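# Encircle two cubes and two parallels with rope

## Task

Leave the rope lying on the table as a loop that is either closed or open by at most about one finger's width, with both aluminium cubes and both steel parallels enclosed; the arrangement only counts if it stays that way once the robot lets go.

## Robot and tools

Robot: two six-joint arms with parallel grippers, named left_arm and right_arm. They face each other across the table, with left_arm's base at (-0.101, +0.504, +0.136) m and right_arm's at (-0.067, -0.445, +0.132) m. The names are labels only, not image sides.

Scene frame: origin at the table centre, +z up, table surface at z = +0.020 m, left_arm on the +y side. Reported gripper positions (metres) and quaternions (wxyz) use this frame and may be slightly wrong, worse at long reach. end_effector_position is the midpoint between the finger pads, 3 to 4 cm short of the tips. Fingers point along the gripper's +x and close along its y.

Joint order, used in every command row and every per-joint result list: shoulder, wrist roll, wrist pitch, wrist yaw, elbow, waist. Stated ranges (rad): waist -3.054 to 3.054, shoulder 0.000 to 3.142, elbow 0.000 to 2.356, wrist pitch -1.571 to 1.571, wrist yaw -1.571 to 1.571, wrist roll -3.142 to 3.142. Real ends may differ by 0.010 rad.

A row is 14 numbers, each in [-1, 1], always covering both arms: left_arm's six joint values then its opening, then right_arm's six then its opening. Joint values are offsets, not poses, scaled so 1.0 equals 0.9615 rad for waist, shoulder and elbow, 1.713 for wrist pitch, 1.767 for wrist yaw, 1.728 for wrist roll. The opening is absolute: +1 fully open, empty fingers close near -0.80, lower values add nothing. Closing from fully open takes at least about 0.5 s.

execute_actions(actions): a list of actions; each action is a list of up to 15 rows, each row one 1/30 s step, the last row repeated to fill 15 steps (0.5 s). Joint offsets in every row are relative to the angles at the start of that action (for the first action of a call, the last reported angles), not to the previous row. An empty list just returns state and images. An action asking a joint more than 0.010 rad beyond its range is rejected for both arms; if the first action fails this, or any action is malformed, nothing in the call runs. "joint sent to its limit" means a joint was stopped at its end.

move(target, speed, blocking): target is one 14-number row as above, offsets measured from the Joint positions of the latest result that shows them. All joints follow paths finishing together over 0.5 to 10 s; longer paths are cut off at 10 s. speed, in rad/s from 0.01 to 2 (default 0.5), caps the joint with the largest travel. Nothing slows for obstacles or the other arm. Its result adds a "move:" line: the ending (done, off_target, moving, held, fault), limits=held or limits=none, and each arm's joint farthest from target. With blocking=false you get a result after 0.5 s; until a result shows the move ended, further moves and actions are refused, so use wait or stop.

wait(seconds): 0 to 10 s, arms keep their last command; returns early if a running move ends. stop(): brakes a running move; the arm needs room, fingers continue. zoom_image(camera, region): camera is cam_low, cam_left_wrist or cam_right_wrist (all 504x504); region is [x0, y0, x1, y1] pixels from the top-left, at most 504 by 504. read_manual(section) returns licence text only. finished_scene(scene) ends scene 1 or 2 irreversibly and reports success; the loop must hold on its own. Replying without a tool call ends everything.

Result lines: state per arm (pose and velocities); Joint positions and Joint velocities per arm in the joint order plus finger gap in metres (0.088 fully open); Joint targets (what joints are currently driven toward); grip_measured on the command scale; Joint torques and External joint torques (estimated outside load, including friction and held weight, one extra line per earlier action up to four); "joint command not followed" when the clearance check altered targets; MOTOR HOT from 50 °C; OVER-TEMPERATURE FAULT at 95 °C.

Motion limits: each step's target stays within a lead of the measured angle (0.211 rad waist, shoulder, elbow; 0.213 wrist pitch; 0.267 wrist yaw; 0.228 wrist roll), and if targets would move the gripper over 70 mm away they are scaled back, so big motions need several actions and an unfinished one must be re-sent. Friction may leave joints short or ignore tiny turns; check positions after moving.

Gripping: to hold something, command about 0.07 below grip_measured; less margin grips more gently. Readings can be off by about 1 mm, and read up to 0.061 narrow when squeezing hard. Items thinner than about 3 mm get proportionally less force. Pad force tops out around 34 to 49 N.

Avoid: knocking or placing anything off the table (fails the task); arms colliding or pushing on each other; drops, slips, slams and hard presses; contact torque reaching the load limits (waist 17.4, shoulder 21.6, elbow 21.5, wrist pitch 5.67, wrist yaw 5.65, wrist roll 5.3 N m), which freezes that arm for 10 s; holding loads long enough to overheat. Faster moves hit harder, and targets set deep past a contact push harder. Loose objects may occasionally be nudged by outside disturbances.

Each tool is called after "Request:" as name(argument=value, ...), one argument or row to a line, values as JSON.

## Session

Request:
execute_actions(
  actions=[],
)

Scene clock: 0.00 s.
left_arm: end_effector_position=(-0.2779, +0.1176, +0.1366) grip_measured=+0.990 end_effector_quat_wxyz=(-0.670, +0.280, -0.676, -0.129) end_effector_velocity=(-0.002, +0.001, -0.001) end_effector_angular_velocity=(-0.000, +0.012, +0.018) | right_arm: end_effector_position=(+0.0828, -0.2220, +0.2931) grip_measured=+1.000 end_effector_quat_wxyz=(-0.132, +0.865, +0.396, -0.279) end_effector_velocity=(+0.002, -0.001, +0.001) end_effector_angular_velocity=(-0.007, -0.023, -0.001)
Joint names: [shoulder, wrist roll, wrist pitch, wrist yaw, elbow, waist]
Joint positions: left_arm=[ 2.143 -2.629 -0.713 -0.144  1.445 -0.46   0.088] | right_arm=[ 0.686 -2.621 -0.038  0.036  0.337 -0.526  0.088]
Joint velocities: left_arm=[-0.002 -0.022  0.007  0.007 -0.007 -0.002 -0.   ] | right_arm=[-0.002 -0.022  0.007  0.007 -0.002 -0.002  0.   ]
Joint torques (N m, as the arm reports them, + toward a larger angle): no reading
External joint torques (N m, as the arm's controller estimates them; a push from outside toward a larger angle lowers the number): no reading
Heat: left arm: hottest shoulder 28 °C (+0.0 °C/min); right arm: hottest shoulder 27 °C (+0.0 °C/min).
Joint targets: left_arm=[2.143 -2.629 -0.713 -0.144 1.445 -0.460] | right_arm=[0.686 -2.621 -0.038 0.036 0.337 -0.526]

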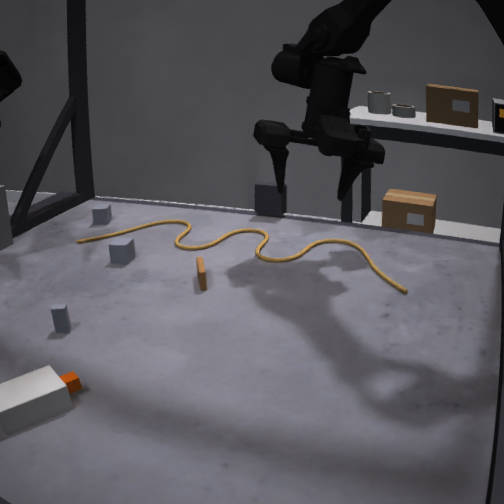

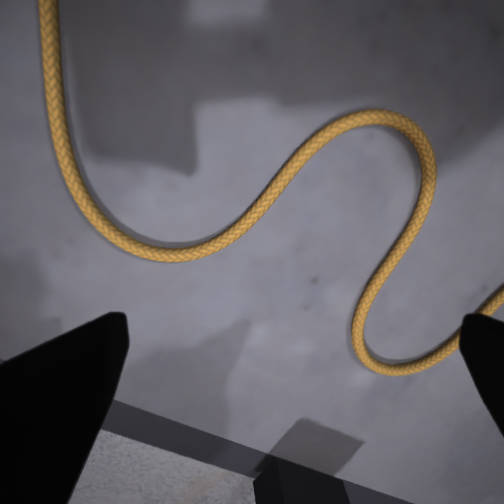

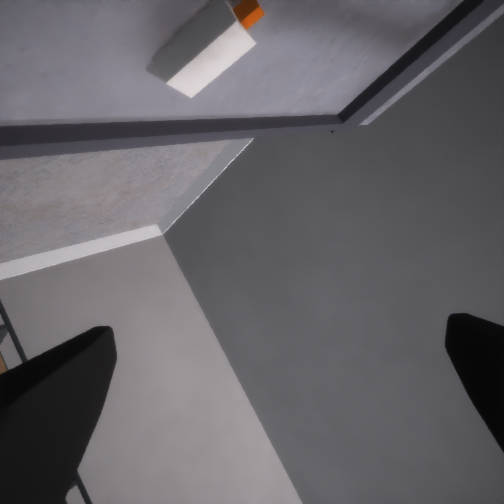

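Request:
move(
  target=[-0.52,1,0.022,0.081,-0.72,0.19,1,0.7,1,-0.69,-0.02,1,0.3,1],
  speed=1.3,
)

Request:
move(
  target=[0,0.68,0,0,0,0,0.2,0.25,0.52,0,0,0.31,0.245,1],
  speed=1.3,
)

Scene clock: 4.03 s.
left_arm: end_effector_position=(-0.1729, +0.2703, +0.1327) grip_measured=+0.991 end_effector_quat_wxyz=(+0.628, +0.325, +0.625, -0.330) end_effector_velocity=(+0.002, -0.001, -0.001) end_effector_angular_velocity=(-0.009, -0.020, +0.005) | right_arm: end_effector_position=(+0.0106, -0.1828, +0.3289) grip_measured=+1.000 end_effector_quat_wxyz=(+0.424, -0.602, +0.222, +0.639) end_effector_velocity=(-0.001, -0.001, +0.001) end_effector_angular_velocity=(-0.001, +0.005, +0.007)
Joint names: [shoulder, wrist roll, wrist pitch, wrist yaw, elbow, waist]
Joint positions: left_arm=[ 1.651 -0.907 -0.677 -0.003  0.764 -0.28   0.088] | right_arm=[ 1.351 -0.896 -1.216  0.004  1.288 -0.24   0.088]
Joint velocities: left_arm=[ 0.002 -0.007  0.007 -0.022 -0.002 -0.002 -0.   ] | right_arm=[-0.002 -0.007 -0.007 -0.007  0.002 -0.002  0.   ]
Joint torques (N m, as the arm reports them, + toward a larger angle): left_arm=[-5.69  0.24  0.23  0.03  2.48  0.28] | right_arm=[-4.44  0.09  0.45 -0.16  8.68  0.32]
External joint torques (N m, as the arm's controller estimates them; a push from outside toward a larger angle lowers the number): left_arm=[-0.38  0.24 -0.1   0.09 -2.24  0.27] | right_arm=[ 0.16  0.08 -0.37 -0.11  2.35  0.32]
Heat: left arm: hottest shoulder 29 °C (+0.0 °C/min); right arm: hottest elbow 28 °C (+0.0 °C/min).
Joint targets: left_arm=[1.643 -0.901 -0.675 -0.000 0.753 -0.277] | right_arm=[1.360 -0.893 -1.220 0.001 1.298 -0.237]
move: off_target (left_arm, right_arm); limits=none; left_arm: farthest joint: the elbow, 0.011 radians from its target (0.692 radians at the start); right_arm: farthest joint: the elbow, 0.011 radians from its target (0.962 radians at the start)

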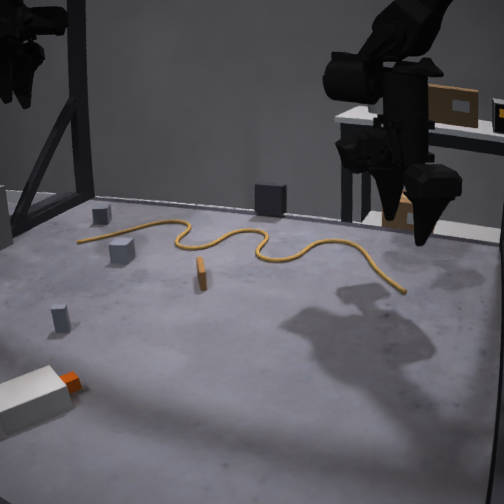

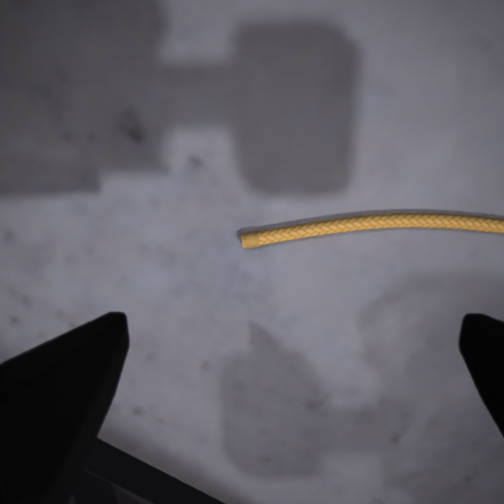

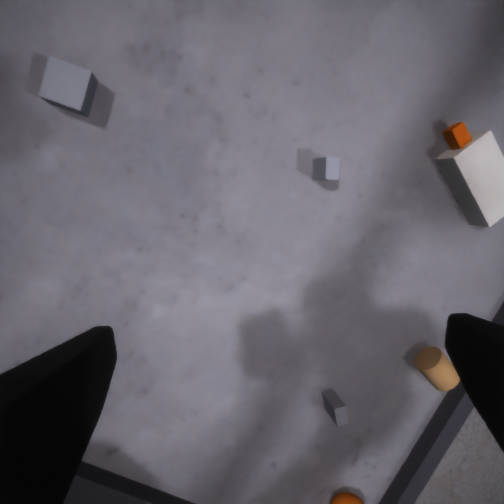

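Scene clock: 5.77 s.
left_arm: end_effector_position=(-0.1729, +0.2703, +0.1327) grip_measured=+0.204 end_effector_quat_wxyz=(+0.345, +0.618, +0.340, -0.620) end_effector_velocity=(+0.002, +0.005, +0.000) end_effector_angular_velocity=(+0.019, -0.013, +0.005) | right_arm: end_effector_position=(-0.0483, -0.1030, +0.3539) grip_measured=+1.000 end_effector_quat_wxyz=(+0.596, -0.395, +0.415, +0.563) end_effector_velocity=(-0.000, +0.002, +0.002) end_effector_angular_velocity=(+0.012, -0.001, +0.021)
Joint names: [shoulder, wrist roll, wrist pitch, wrist yaw, elbow, waist]
Joint positions: left_arm=[ 1.651  0.261 -0.677 -0.003  0.764 -0.28   0.049] | right_arm=[ 1.579 -0.    -1.216  0.004  1.576 -0.007  0.088]
Joint velocities: left_arm=[-0.002 -0.007 -0.022 -0.007 -0.002 -0.002 -0.   ] | right_arm=[-0.002 -0.022  0.007 -0.007  0.002 -0.002  0.   ]
Joint torques (N m, as the arm reports them, + toward a larger angle): left_arm=[-4.71  0.21  0.16  0.01  3.58  0.03] | right_arm=[-6.34  0.07  0.8  -0.02  8.9   0.31]
External joint torques (N m, as the arm's controller estimates them; a push from outside toward a larger angle lowers the number): left_arm=[ 0.65  0.21 -0.19  0.01 -1.17  0.02] | right_arm=[ 0.17  0.07 -0.17 -0.01  2.45  0.31]
Heat: left arm: hottest shoulder 29 °C (+10.4 °C/min); right arm: hottest elbow 28 °C (+10.4 °C/min).
Joint targets: left_arm=[1.651 0.268 -0.677 -0.003 0.764 -0.280] | right_arm=[1.591 0.003 -1.216 0.004 1.586 -0.005]
move: off_target (right_arm); limits=none; left_arm: farthest joint: the wrist roll, 0.007 radians from its target (1.175 radians at the start); right_arm: farthest joint: the shoulder, 0.012 radians from its target (0.241 radians at the start)

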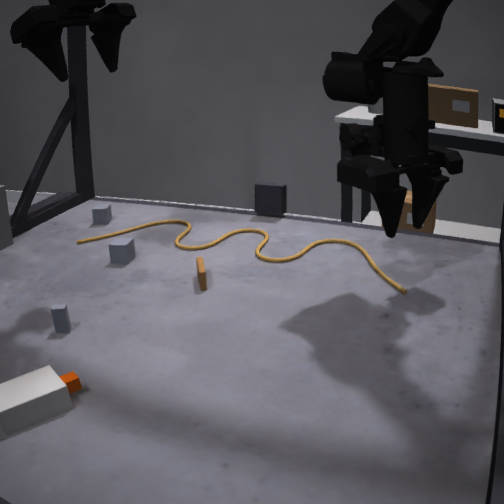

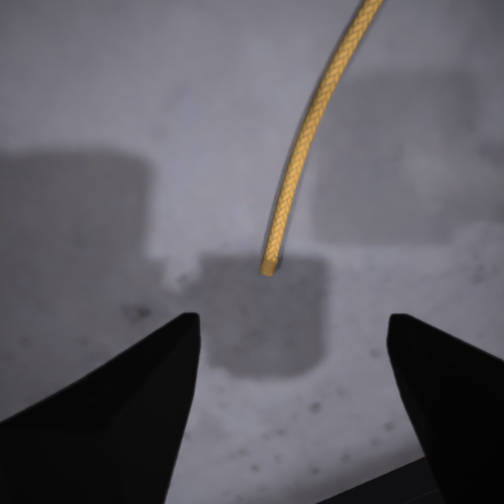

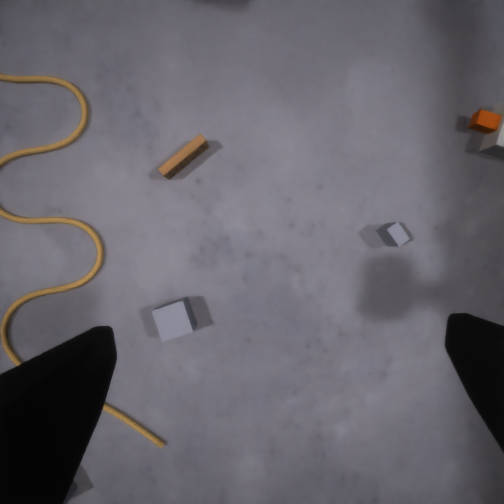

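Request:
move(
  target=[0.316,0.12,0.197,0,-0.061,-0.025,0,0.21,-0.245,0.453,0,-0.985,0.597,0.1],
  speed=0.8,
)

Scene clock: 11.73 s.
left_arm: end_effector_position=(-0.1813, +0.2621, +0.0564) grip_measured=+0.004 end_effector_quat_wxyz=(+0.272, +0.654, +0.271, -0.652) end_effector_velocity=(+0.003, +0.001, +0.000) end_effector_angular_velocity=(+0.000, -0.023, -0.010) | right_arm: end_effector_position=(-0.1801, -0.2453, +0.0797) grip_measured=+0.103 end_effector_quat_wxyz=(+0.219, -0.675, +0.220, +0.669) end_effector_velocity=(+0.004, -0.004, -0.000) end_effector_angular_velocity=(-0.007, -0.012, +0.005)
Joint names: [shoulder, wrist roll, wrist pitch, wrist yaw, elbow, waist]
Joint positions: left_arm=[ 1.944  0.462 -0.341 -0.003  0.713 -0.301  0.039] | right_arm=[ 1.772 -0.421 -0.444  0.004  0.638  0.564  0.044]
Joint velocities: left_arm=[-0.002  0.007 -0.007 -0.022 -0.002 -0.002 -0.   ] | right_arm=[-0.007 -0.007 -0.007  0.007 -0.012 -0.002 -0.   ]
Joint torques (N m, as the arm reports them, + toward a larger angle): left_arm=[-4.3   0.23  0.26  0.02  1.52 -0.23] | right_arm=[-5.28 -0.1   0.4  -0.03  2.8   0.29]
External joint torques (N m, as the arm's controller estimates them; a push from outside toward a larger angle lowers the number): left_arm=[ 1.9   0.23 -0.08  0.01 -1.89 -0.24] | right_arm=[ 0.18 -0.1   0.11 -0.01 -0.99  0.3 ]
Heat: left arm: hottest shoulder 30 °C (+10.2 °C/min); right arm: hottest elbow 29 °C (+10.2 °C/min).
Joint targets: left_arm=[1.955 0.469 -0.339 -0.003 0.705 -0.304] | right_arm=[1.782 -0.424 -0.441 0.004 0.629 0.567]
move: off_target (left_arm); limits=none; left_arm: farthest joint: the shoulder, 0.011 radians from its target (0.304 radians at the start); right_arm: farthest joint: the elbow, 0.010 radians from its target (0.947 radians at the start)

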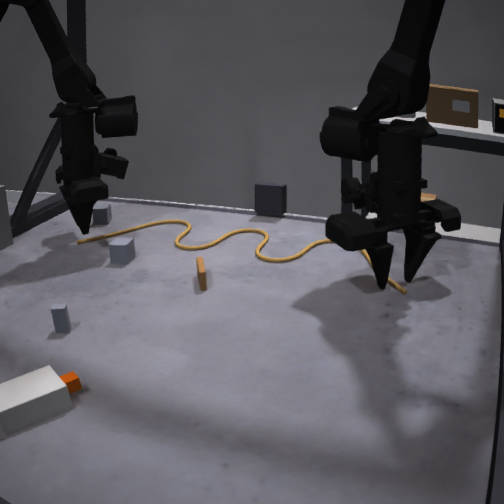

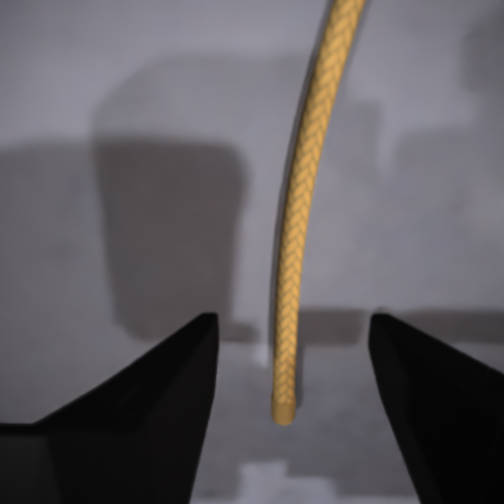

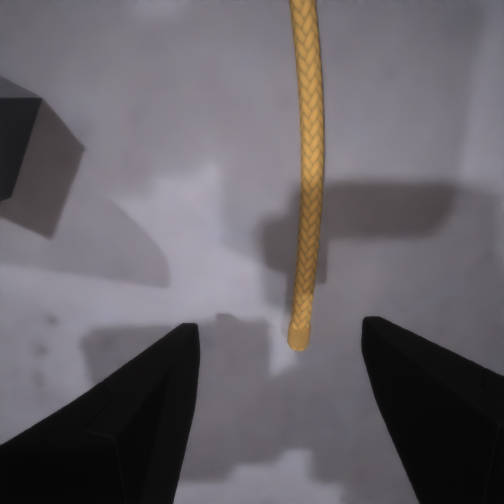

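Request:
move(
  target=[0,0,0,0,0,0,-0.8,0.103,0.04,0.066,0,0,-0.025,0],
  speed=0.2,
)

Request:
execute_actions(
  actions=[
    [[0,0,0,0,0,0,-0.8,0,0,0,0,0,0,-0.8]],
    [[-0.03,0,-0.02,0,0,0,-0.8,-0.03,0,-0.02,0,0,0,-0.8],[-0.03,0,-0.02,0,0,0,-0.8,-0.03,0,-0.02,0,0,0,-0.8],[-0.06,0,-0.03,0,0,0,-0.8,-0.05,0,-0.03,0,0,0,-0.8],[-0.06,0,-0.03,0,0,0,-0.8,-0.05,0,-0.03,0,0,0,-0.8],[-0.09,0,-0.05,0,0,0,-0.8,-0.07,0,-0.045,0,0,0,-0.8]],
  ],
)

Request:
move(
  target=[0.21,0.66,-0.088,0,0.385,0.74,-0.8,0,-0.8,0,0,0,-0.9,-0.8],
  speed=0.8,
)

Scene clock: 17.63 s.
left_arm: end_effector_position=(-0.1813, +0.2620, +0.0563) grip_measured=-0.747 end_effector_quat_wxyz=(+0.272, +0.654, +0.271, -0.652) end_effector_velocity=(+0.001, +0.002, +0.000) end_effector_angular_velocity=(+0.005, -0.009, +0.005) | right_arm: end_effector_position=(-0.1803, -0.2346, +0.0609) grip_measured=+0.003 end_effector_quat_wxyz=(+0.254, -0.659, +0.244, +0.665) end_effector_velocity=(+0.003, -0.001, +0.000) end_effector_angular_velocity=(-0.003, -0.010, -0.010)
Joint names: [shoulder, wrist roll, wrist pitch, wrist yaw, elbow, waist]
Joint positions: left_arm=[ 1.945  0.462 -0.34  -0.003  0.713 -0.301  0.002] | right_arm=[ 1.86  -0.355 -0.333  0.004  0.638  0.542  0.039]
Joint velocities: left_arm=[-0.002 -0.007 -0.007 -0.007 -0.002 -0.002 -0.   ] | right_arm=[-0.002  0.007 -0.007  0.007 -0.002 -0.002 -0.   ]
Joint torques (N m, as the arm reports them, + toward a larger angle): left_arm=[-5.55  0.01  0.14  0.02  2.39  0.03] | right_arm=[-5.46  0.09  0.41 -0.03  3.82 -0.17]
External joint torques (N m, as the arm's controller estimates them; a push from outside toward a larger angle lowers the number): left_arm=[ 0.61  0.01 -0.18  0.   -0.97  0.03] | right_arm=[ 0.34  0.08  0.05 -0.01  0.28 -0.17]
Heat: left arm: hottest shoulder 30 °C (+6.8 °C/min); right arm: hottest elbow 29 °C (+6.8 °C/min).
Joint targets: left_arm=[1.944 0.462 -0.341 -0.003 0.713 -0.301] | right_arm=[1.871 -0.352 -0.330 0.004 0.639 0.539]
move: off_target (right_arm); limits=none; left_arm: farthest joint: the shoulder, 0.001 radians from its target (0.001 radians at the start); right_arm: farthest joint: the shoulder, 0.011 radians from its target (0.099 radians at the start)

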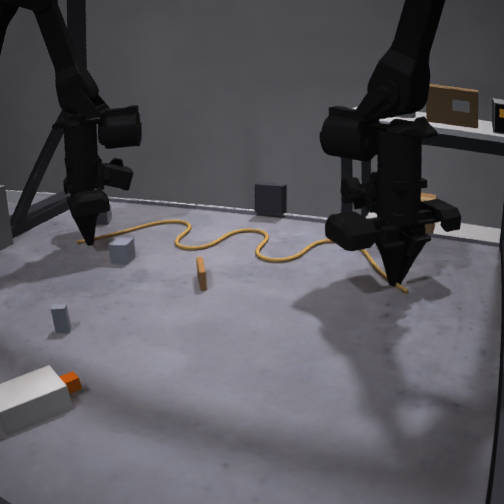

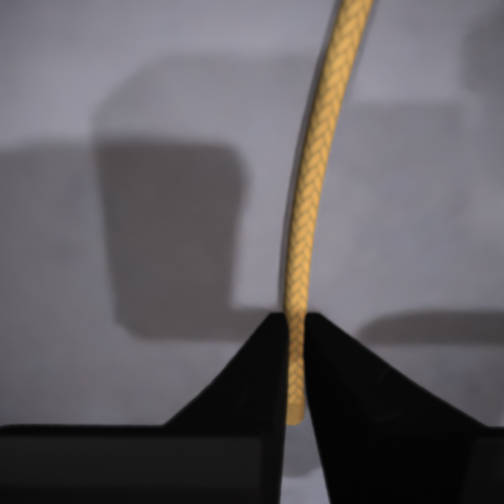

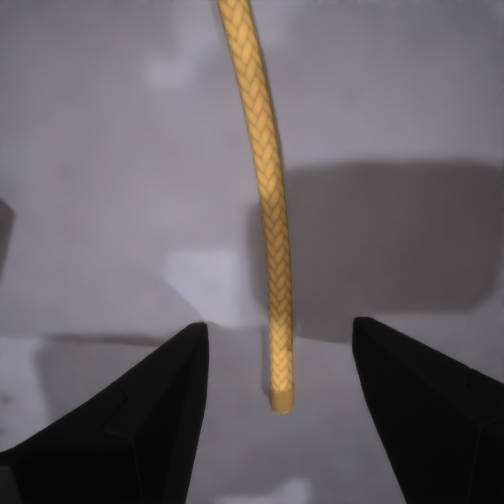

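Scene clock: 18.63 s.
left_arm: end_effector_position=(-0.1798, +0.2665, +0.0741) grip_measured=-0.747 end_effector_quat_wxyz=(+0.270, +0.655, +0.273, -0.651) end_effector_velocity=(+0.001, +0.002, +0.005) end_effector_angular_velocity=(-0.000, -0.008, +0.005) | right_arm: end_effector_position=(-0.1776, -0.2396, +0.0737) grip_measured=-0.732 end_effector_quat_wxyz=(+0.251, -0.662, +0.247, +0.662) end_effector_velocity=(-0.002, -0.002, +0.002) end_effector_angular_velocity=(-0.008, +0.020, +0.005)
Joint names: [shoulder, wrist roll, wrist pitch, wrist yaw, elbow, waist]
Joint positions: left_arm=[ 1.868  0.462 -0.423 -0.003  0.713 -0.301  0.002] | right_arm=[ 1.8   -0.355 -0.406  0.004  0.638  0.542  0.003]
Joint velocities: left_arm=[-0.022 -0.007 -0.022 -0.007 -0.002 -0.002  0.   ] | right_arm=[-0.012 -0.007 -0.007 -0.022 -0.002 -0.002 -0.   ]
Joint torques (N m, as the arm reports them, + toward a larger angle): left_arm=[-6.37  0.01  0.03  0.02  2.68  0.03] | right_arm=[-7.19 -0.01  0.02 -0.03  4.09  0.05]
External joint torques (N m, as the arm's controller estimates them; a push from outside toward a larger angle lowers the number): left_arm=[-0.45  0.01 -0.28  0.01 -0.99  0.03] | right_arm=[-1.63 -0.01 -0.33  0.    0.3   0.02]
External joint torques at the end of the 1st action: left_arm=[ 0.71  0.01 -0.2   0.02 -1.05  0.  ] | right_arm=[-1.03 -0.01 -0.11  0.    0.34  0.04]
Heat: left arm: hottest shoulder 30 °C (+6.4 °C/min); right arm: hottest elbow 29 °C (+6.4 °C/min).
Joint targets: left_arm=[1.858 0.462 -0.426 -0.003 0.713 -0.301] | right_arm=[1.793 -0.355 -0.410 0.004 0.638 0.542]

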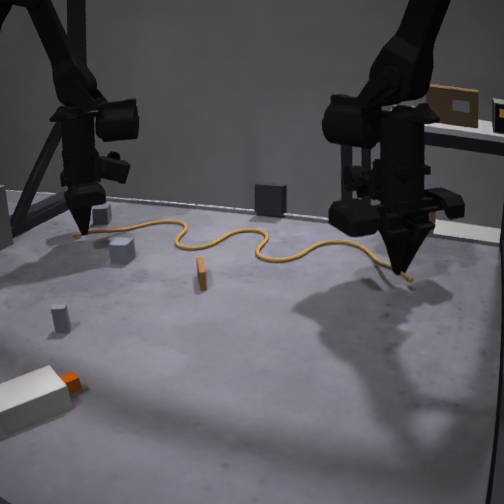

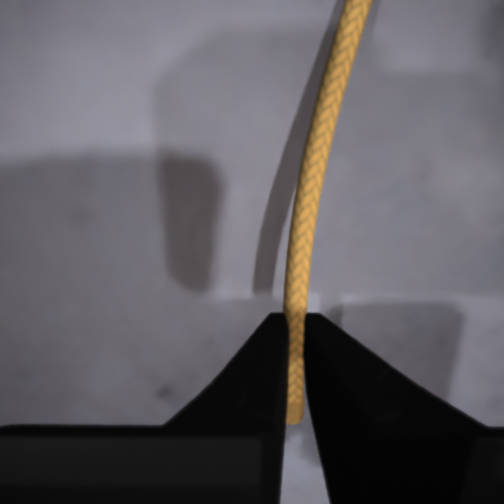

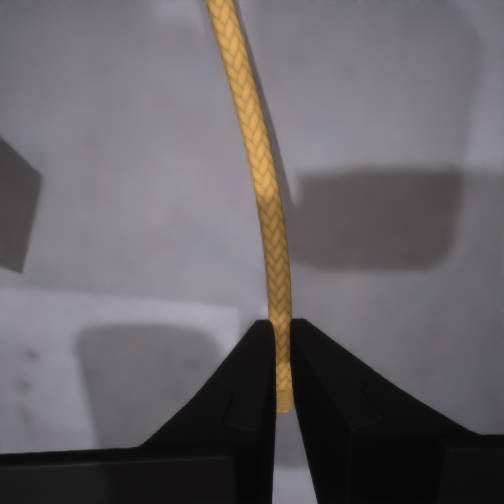

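Scene clock: 21.07 s.
left_arm: end_effector_position=(+0.0249, +0.1958, +0.0843) grip_measured=-0.747 end_effector_quat_wxyz=(+0.133, +0.698, +0.123, -0.693) end_effector_velocity=(-0.001, +0.003, -0.001) end_effector_angular_velocity=(+0.008, +0.011, +0.010) | right_arm: end_effector_position=(+0.0169, -0.2273, +0.0738) grip_measured=-0.732 end_effector_quat_wxyz=(+0.072, -0.705, +0.071, +0.702) end_effector_velocity=(-0.002, -0.005, -0.002) end_effector_angular_velocity=(-0.013, +0.013, +0.005)
Joint names: [shoulder, wrist roll, wrist pitch, wrist yaw, elbow, waist]
Joint positions: left_arm=[ 2.058  1.596 -0.572 -0.003  1.074  0.408  0.002] | right_arm=[ 1.8   -1.734 -0.406  0.004  0.638 -0.32   0.003]
Joint velocities: left_arm=[ 0.002 -0.007 -0.007  0.007 -0.002  0.002 -0.   ] | right_arm=[ 0.002 -0.007 -0.007 -0.007 -0.007 -0.002 -0.   ]
Joint torques (N m, as the arm reports them, + toward a larger angle): left_arm=[-5.81  0.24  0.02  0.07  4.13  0.29] | right_arm=[-6.45 -0.11  0.14 -0.05  4.   -0.27]
External joint torques (N m, as the arm's controller estimates them; a push from outside toward a larger angle lowers the number): left_arm=[ 2.1   0.24 -0.29  0.01 -0.23  0.29] | right_arm=[-0.99 -0.11 -0.11  0.    0.34 -0.26]
Heat: left arm: hottest shoulder 30 °C (+5.7 °C/min); right arm: hottest elbow 29 °C (+5.7 °C/min).
Joint targets: left_arm=[2.070 1.602 -0.574 -0.003 1.083 0.410] | right_arm=[1.800 -1.737 -0.406 0.004 0.638 -0.323]
move: off_target (left_arm); limits=none; left_arm: farthest joint: the shoulder, 0.012 radians from its target (0.202 radians at the start); right_arm: farthest joint: the waist, 0.004 radians from its target (0.866 radians at the start)

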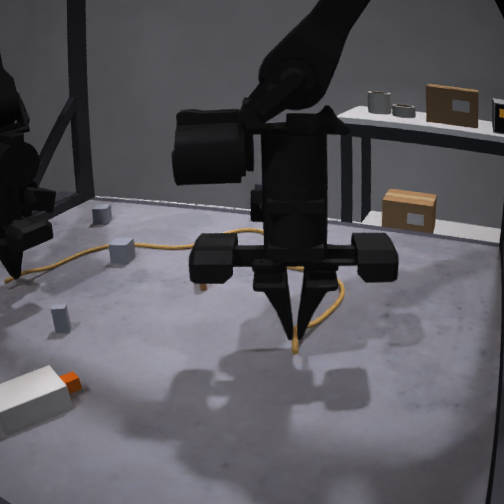

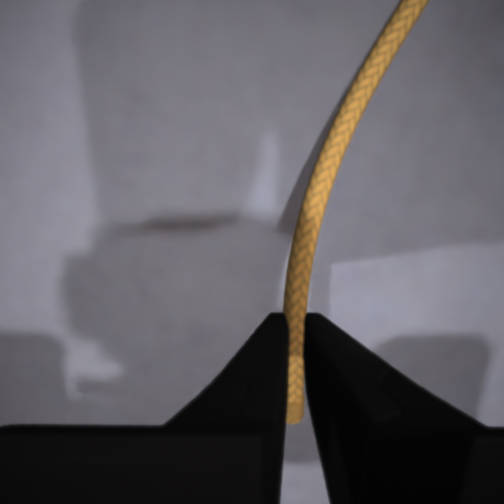

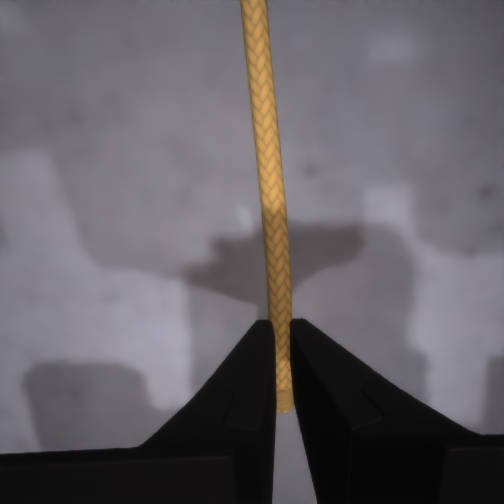

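Request:
execute_actions(
  actions=[],
)

Scene clock: 28.17 s.
left_arm: end_effector_position=(+0.0248, +0.1959, +0.0841) grip_measured=-0.747 end_effector_quat_wxyz=(+0.133, +0.698, +0.123, -0.693) end_effector_velocity=(-0.002, +0.001, +0.000) end_effector_angular_velocity=(+0.010, -0.004, -0.015) | right_arm: end_effector_position=(+0.0170, -0.2274, +0.0738) grip_measured=-0.732 end_effector_quat_wxyz=(+0.072, -0.705, +0.071, +0.702) end_effector_velocity=(-0.001, -0.002, +0.000) end_effector_angular_velocity=(-0.004, +0.009, +0.020)
Joint names: [shoulder, wrist roll, wrist pitch, wrist yaw, elbow, waist]
Joint positions: left_arm=[ 2.058  1.596 -0.572 -0.003  1.074  0.408  0.002] | right_arm=[ 1.8   -1.734 -0.406  0.004  0.638 -0.32   0.003]
Joint velocities: left_arm=[-0.002  0.007 -0.007 -0.007 -0.002 -0.007  0.   ] | right_arm=[-0.002 -0.022 -0.007 -0.007 -0.002 -0.002 -0.   ]
Joint torques (N m, as the arm reports them, + toward a larger angle): left_arm=[-5.8   0.23  0.03  0.07  4.16  0.28] | right_arm=[-6.47 -0.11  0.14 -0.06  4.   -0.22]
External joint torques (N m, as the arm's controller estimates them; a push from outside toward a larger angle lowers the number): left_arm=[ 2.15  0.23 -0.29  0.   -0.22  0.33] | right_arm=[-0.96 -0.11 -0.12  0.    0.3  -0.24]
Heat: left arm: hottest shoulder 31 °C (+6.4 °C/min); right arm: hottest shoulder 28 °C (+2.1 °C/min).
Joint targets: left_arm=[2.071 1.603 -0.573 -0.003 1.083 0.410] | right_arm=[1.800 -1.737 -0.406 0.004 0.638 -0.323]

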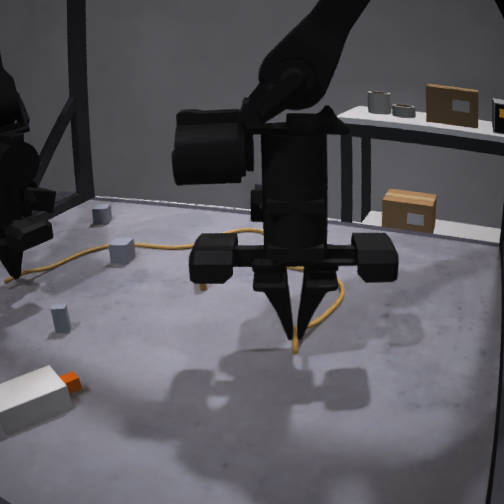

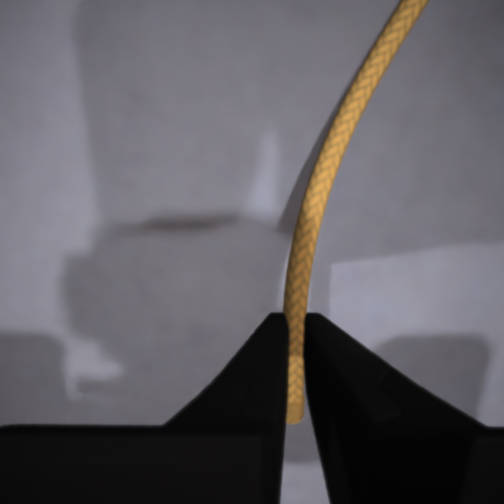

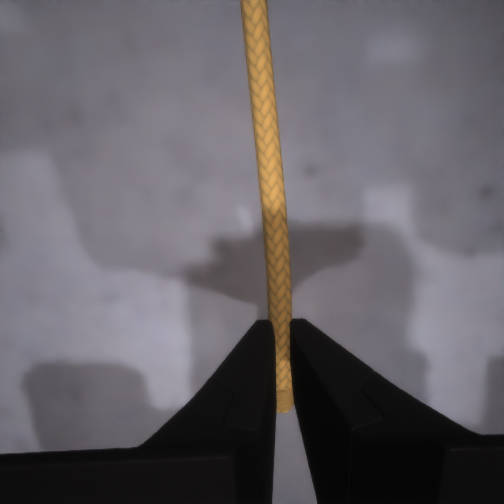

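Request:
move(
  target=[0.58,0.76,-0.232,0,0.975,-0.18,-0.8,0,0,0,0,0,0,-0.8],
  speed=0.8,
)

Request:
move(
  target=[0.058,0.06,0.17,0,0,0,-0.8,0,0,0,0,0,0,-0.8],
)

Scene clock: 32.57 s.
left_arm: end_effector_position=(+0.0027, +0.0312, +0.0699) grip_measured=-0.747 end_effector_quat_wxyz=(-0.374, +0.602, -0.375, -0.598) end_effector_velocity=(+0.002, +0.002, +0.001) end_effector_angular_velocity=(+0.012, -0.020, -0.010) | right_arm: end_effector_position=(+0.0170, -0.2274, +0.0738) grip_measured=-0.732 end_effector_quat_wxyz=(+0.072, -0.705, +0.071, +0.702) end_effector_velocity=(-0.001, -0.001, +0.001) end_effector_angular_velocity=(+0.000, +0.008, +0.020)
Joint names: [shoulder, wrist roll, wrist pitch, wrist yaw, elbow, waist]
Joint positions: left_arm=[ 2.599  2.903 -0.968 -0.003  2.002  0.236  0.002] | right_arm=[ 1.8   -1.734 -0.406  0.004  0.638 -0.32   0.003]
Joint velocities: left_arm=[-0.002  0.007 -0.007 -0.022 -0.002 -0.002 -0.   ] | right_arm=[-0.007 -0.022 -0.007 -0.007 -0.002 -0.002 -0.   ]
Joint torques (N m, as the arm reports them, + toward a larger angle): left_arm=[-9.06  0.23 -0.07  0.03  5.15 -0.13] | right_arm=[-6.48 -0.01  0.13 -0.06  4.    0.05]
External joint torques (N m, as the arm's controller estimates them; a push from outside toward a larger angle lowers the number): left_arm=[ 2.85  0.23 -0.31  0.   -0.22 -0.13] | right_arm=[-0.96 -0.01 -0.13  0.    0.31  0.04]
Heat: left arm: hottest shoulder 31 °C (+5.5 °C/min); right arm: hottest shoulder 28 °C (+1.8 °C/min).
Joint targets: left_arm=[2.616 2.909 -0.970 -0.003 2.012 0.235] | right_arm=[1.800 -1.734 -0.406 0.004 0.638 -0.320]
move: off_target (left_arm); limits=none; left_arm: farthest joint: the shoulder, 0.017 radians from its target (0.557 radians at the start); right_arm: farthest joint: the waist, 0.000 radians from its target (0.000 radians at the start)

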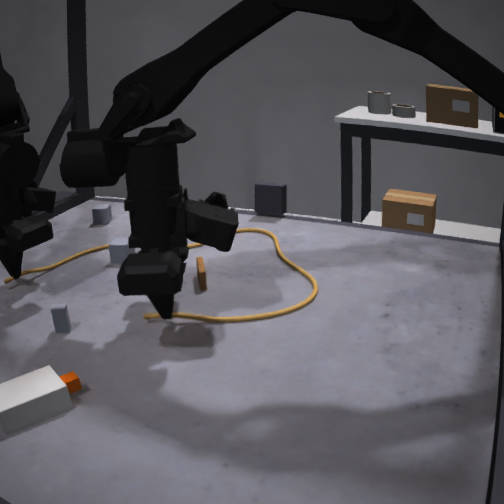

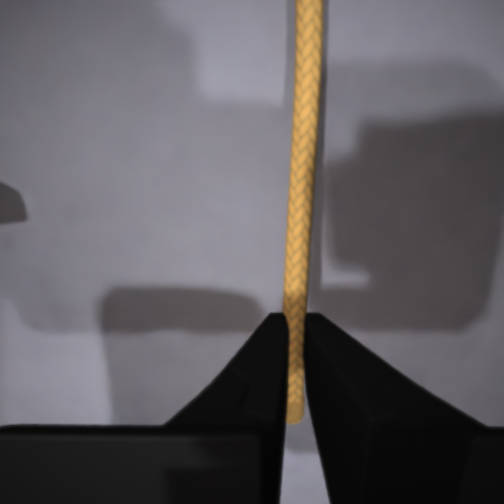

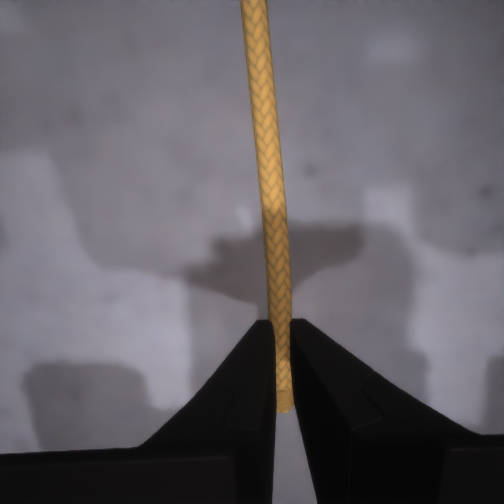

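Scene clock: 33.77 s.
left_arm: end_effector_position=(+0.0151, -0.0249, +0.0642) grip_measured=-0.747 end_effector_quat_wxyz=(-0.336, +0.646, -0.463, -0.506) end_effector_velocity=(-0.003, +0.004, -0.001) end_effector_angular_velocity=(+0.020, +0.010, -0.011) | right_arm: end_effector_position=(+0.0170, -0.2274, +0.0738) grip_measured=-0.732 end_effector_quat_wxyz=(+0.072, -0.705, +0.071, +0.702) end_effector_velocity=(-0.004, -0.002, -0.001) end_effector_angular_velocity=(-0.004, +0.025, +0.005)
Joint names: [shoulder, wrist roll, wrist pitch, wrist yaw, elbow, waist]
Joint positions: left_arm=[ 2.628  3.    -0.678 -0.003  2.002  0.236  0.002] | right_arm=[ 1.8   -1.734 -0.406  0.004  0.638 -0.32   0.003]
Joint velocities: left_arm=[-0.002  0.007 -0.022  0.007 -0.002 -0.002  0.   ] | right_arm=[ 0.002 -0.007 -0.007 -0.022 -0.002 -0.002 -0.   ]
Joint torques (N m, as the arm reports them, + toward a larger angle): left_arm=[-8.41  0.22  0.54  0.02  4.43  0.02] | right_arm=[-6.48 -0.02  0.14 -0.05  4.01  0.06]
External joint torques (N m, as the arm's controller estimates them; a push from outside toward a larger angle lowers the number): left_arm=[ 4.    0.22 -0.14  0.   -1.33 -0.05] | right_arm=[-0.98 -0.02 -0.14  0.    0.28  0.06]
Heat: left arm: hottest shoulder 32 °C (+7.1 °C/min); right arm: hottest shoulder 28 °C (+1.8 °C/min).
Joint targets: left_arm=[2.655 3.007 -0.676 -0.003 2.002 0.236] | right_arm=[1.800 -1.734 -0.406 0.004 0.638 -0.320]
move: off_target (left_arm); limits=none; left_arm: farthest joint: the shoulder, 0.027 radians from its target (0.056 radians at the start); right_arm: farthest joint: the waist, 0.000 radians from its target (0.000 radians at the start)

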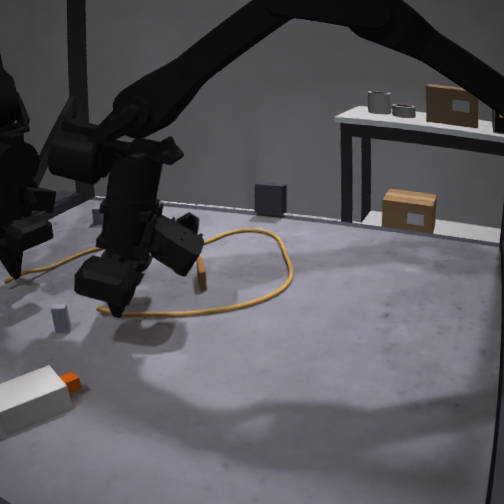

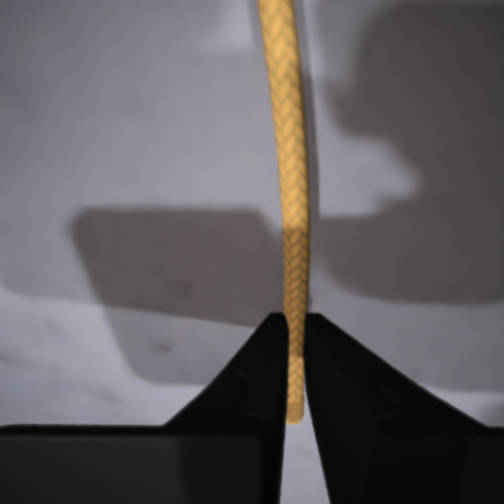

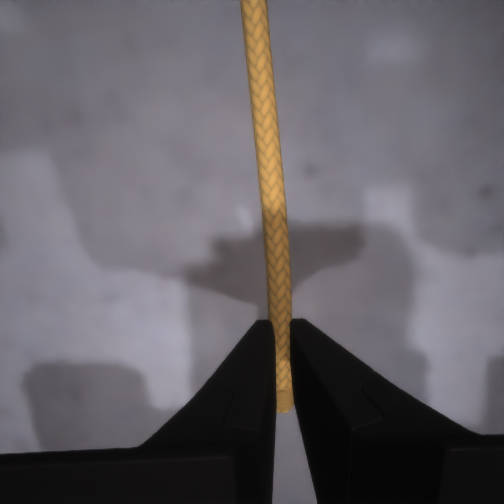

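Request:
execute_actions(
  actions=[
    [[0,0,0,0,0,0,-0.3,0,0,0,0,0,0,-0.8]],
  ],
)

Request:
move(
  target=[-1,-1,-0.3,0,-0.45,-0.25,-0.3,0,0,0,0,0.05,0,-0.8],
  speed=1.2,
)

Request:
move(
  target=[-0.35,-0.73,0,0,-0.1,0,-0.3,0.56,-0.43,-0.25,0,0.965,0.177,-0.8],
  speed=0.8,
)

Scene clock: 38.40 s.
left_arm: end_effector_position=(+0.0151, -0.0251, +0.0642) grip_measured=-0.309 end_effector_quat_wxyz=(-0.336, +0.646, -0.463, -0.506) end_effector_velocity=(-0.002, -0.000, +0.002) end_effector_angular_velocity=(+0.000, +0.009, +0.003) | right_arm: end_effector_position=(+0.0170, -0.2274, +0.0738) grip_measured=-0.732 end_effector_quat_wxyz=(+0.072, -0.705, +0.071, +0.702) end_effector_velocity=(-0.001, -0.002, +0.000) end_effector_angular_velocity=(-0.004, +0.009, -0.010)
Joint names: [shoulder, wrist roll, wrist pitch, wrist yaw, elbow, waist]
Joint positions: left_arm=[ 2.628  3.001 -0.677 -0.002  2.002  0.236  0.024] | right_arm=[ 1.8   -1.734 -0.406  0.004  0.638 -0.32   0.003]
Joint velocities: left_arm=[-0.002 -0.007 -0.007  0.007  0.002 -0.002  0.002] | right_arm=[-0.002  0.007 -0.007 -0.007 -0.002 -0.002 -0.   ]
Joint torques (N m, as the arm reports them, + toward a larger angle): left_arm=[-11.69   0.     0.39   0.     4.47   0.06] | right_arm=[-6.48 -0.02  0.13 -0.06  4.    0.06]
External joint torques (N m, as the arm's controller estimates them; a push from outside toward a larger angle lowers the number): left_arm=[ 0.68  0.   -0.29 -0.02 -1.28  0.07] | right_arm=[-0.97 -0.02 -0.13  0.    0.3   0.04]
Heat: left arm: hottest shoulder 33 °C (+7.8 °C/min); right arm: hottest shoulder 28 °C (+1.6 °C/min).
Joint targets: left_arm=[2.628 3.000 -0.678 -0.003 2.002 0.236] | right_arm=[1.800 -1.734 -0.406 0.004 0.638 -0.320]

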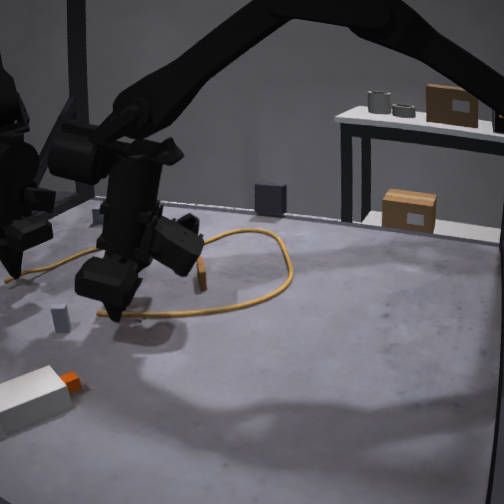

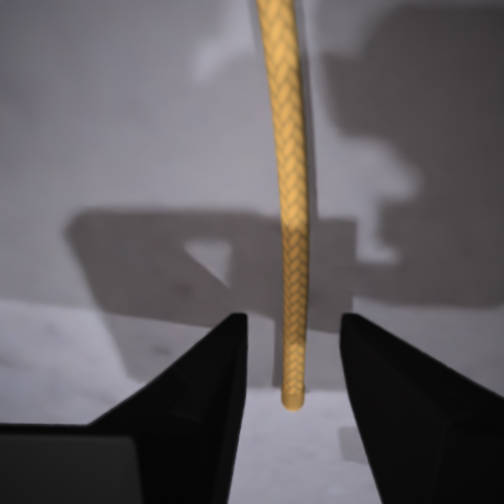

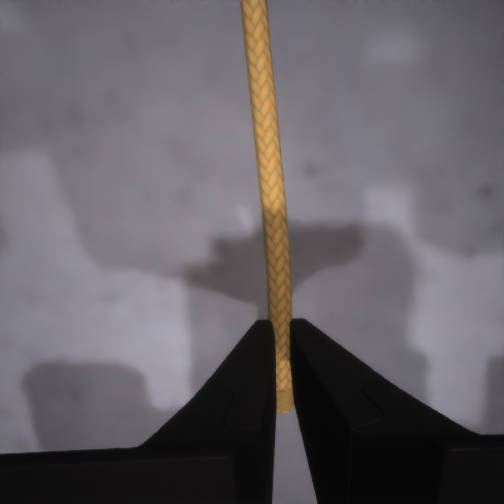

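Scene clock: 40.67 s.
left_arm: end_effector_position=(-0.1089, +0.1445, +0.3298) grip_measured=-0.304 end_effector_quat_wxyz=(+0.194, +0.678, -0.006, -0.708) end_effector_velocity=(+0.000, +0.005, -0.001) end_effector_angular_velocity=(+0.022, -0.001, +0.021) | right_arm: end_effector_position=(+0.0230, -0.2117, +0.0803) grip_measured=-0.732 end_effector_quat_wxyz=(+0.086, -0.709, +0.057, +0.698) end_effector_velocity=(+0.002, +0.000, +0.000) end_effector_angular_velocity=(+0.004, -0.010, +0.019)
Joint names: [shoulder, wrist roll, wrist pitch, wrist yaw, elbow, waist]
Joint positions: left_arm=[ 1.676  1.279 -1.19  -0.002  1.582 -0.002  0.024] | right_arm=[ 1.8   -1.734 -0.406  0.004  0.679 -0.32   0.003]
Joint velocities: left_arm=[-0.002 -0.022 -0.022 -0.007 -0.002 -0.002  0.   ] | right_arm=[-0.002 -0.022  0.007  0.007 -0.002 -0.002 -0.   ]
Joint torques (N m, as the arm reports them, + toward a larger angle): left_arm=[-7.54 -0.23  0.45  0.06  3.52 -0.23] | right_arm=[-6.78 -0.02  0.2  -0.06  5.39  0.05]
External joint torques (N m, as the arm's controller estimates them; a push from outside toward a larger angle lowers the number): left_arm=[-0.55 -0.21 -0.34  0.01 -2.64 -0.27] | right_arm=[-0.98 -0.02 -0.15  0.    1.39  0.05]
Heat: left arm: hottest shoulder 33 °C (+7.4 °C/min); right arm: hottest shoulder 28 °C (+1.5 °C/min).
Joint targets: left_arm=[1.666 1.272 -1.191 -0.002 1.569 -0.005] | right_arm=[1.800 -1.734 -0.406 0.004 0.686 -0.320]
move: off_target (left_arm); limits=none; left_arm: farthest joint: the elbow, 0.012 radians from its target (0.432 radians at the start); right_arm: farthest joint: the elbow, 0.007 radians from its target (0.048 radians at the start)

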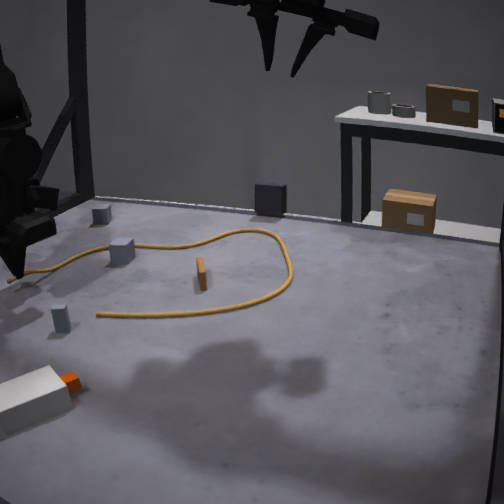

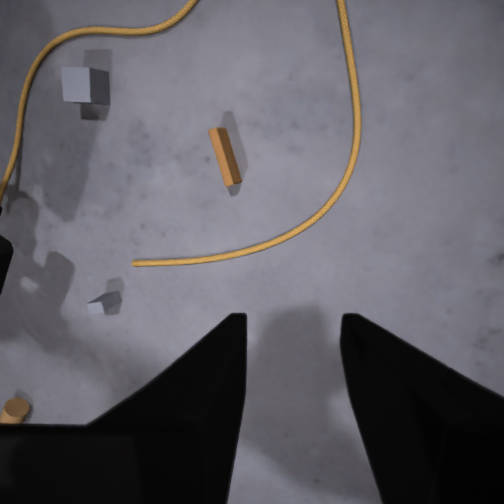

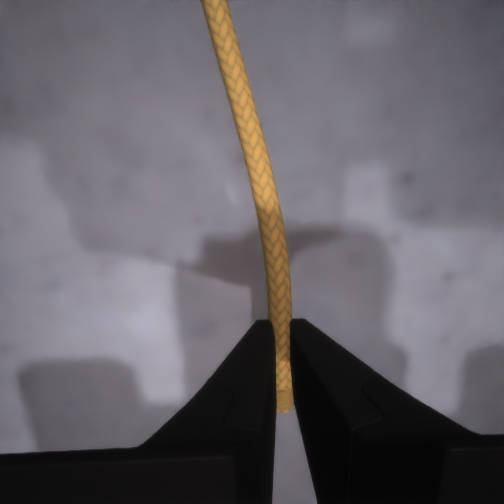

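Scene clock: 42.97 s.
left_arm: end_effector_position=(-0.1078, +0.1982, +0.4054) grip_measured=-0.304 end_effector_quat_wxyz=(+0.604, +0.362, +0.339, -0.624) end_effector_velocity=(+0.000, +0.002, +0.001) end_effector_angular_velocity=(+0.002, +0.005, +0.020) | right_arm: end_effector_position=(+0.0175, -0.0265, +0.0934) grip_measured=-0.732 end_effector_quat_wxyz=(+0.241, +0.668, +0.248, -0.659) end_effector_velocity=(-0.001, -0.005, +0.000) end_effector_angular_velocity=(-0.020, +0.012, -0.010)
Joint names: [shoulder, wrist roll, wrist pitch, wrist yaw, elbow, waist]
Joint positions: left_arm=[ 1.347  0.024 -1.19  -0.002  1.498 -0.002  0.024] | right_arm=[ 2.321 -2.475 -0.832  0.004  1.598 -0.152  0.003]
Joint velocities: left_arm=[-0.002 -0.022 -0.007 -0.007  0.002 -0.002 -0.   ] | right_arm=[-0.002  0.007 -0.022 -0.007 -0.002 -0.002  0.   ]
Joint torques (N m, as the arm reports them, + toward a larger angle): left_arm=[-4.81 -0.22  0.92 -0.01  3.55  0.02] | right_arm=[-10.43  -0.12  -0.1   -0.03   7.11   0.27]
External joint torques (N m, as the arm's controller estimates them; a push from outside toward a larger angle lowers the number): left_arm=[-0.26 -0.22 -0.29  0.   -2.7   0.02] | right_arm=[ 0.2  -0.12 -0.34  0.    1.9   0.27]
Heat: left arm: hottest shoulder 33 °C (+7.0 °C/min); right arm: hottest elbow 29 °C (+2.8 °C/min).
Joint targets: left_arm=[1.340 0.018 -1.190 -0.002 1.486 -0.002] | right_arm=[2.339 -2.477 -0.835 0.004 1.607 -0.150]
move: off_target (left_arm, right_arm); limits=none; left_arm: farthest joint: the elbow, 0.012 radians from its target (0.096 radians at the start); right_arm: farthest joint: the shoulder, 0.017 radians from its target (0.538 radians at the start)

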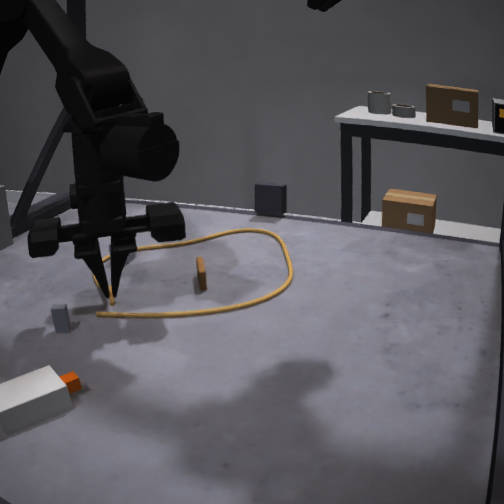

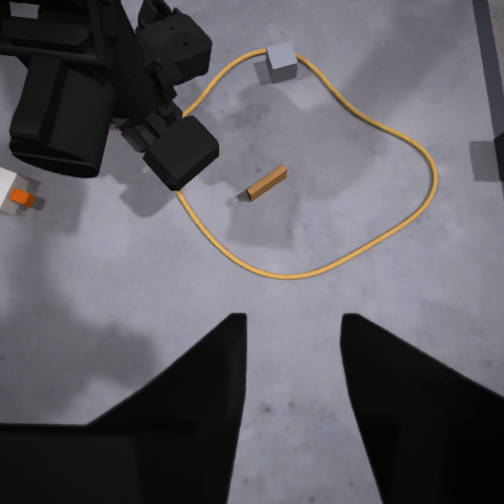

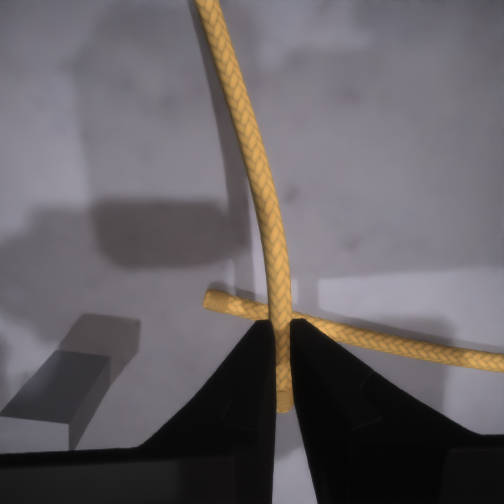

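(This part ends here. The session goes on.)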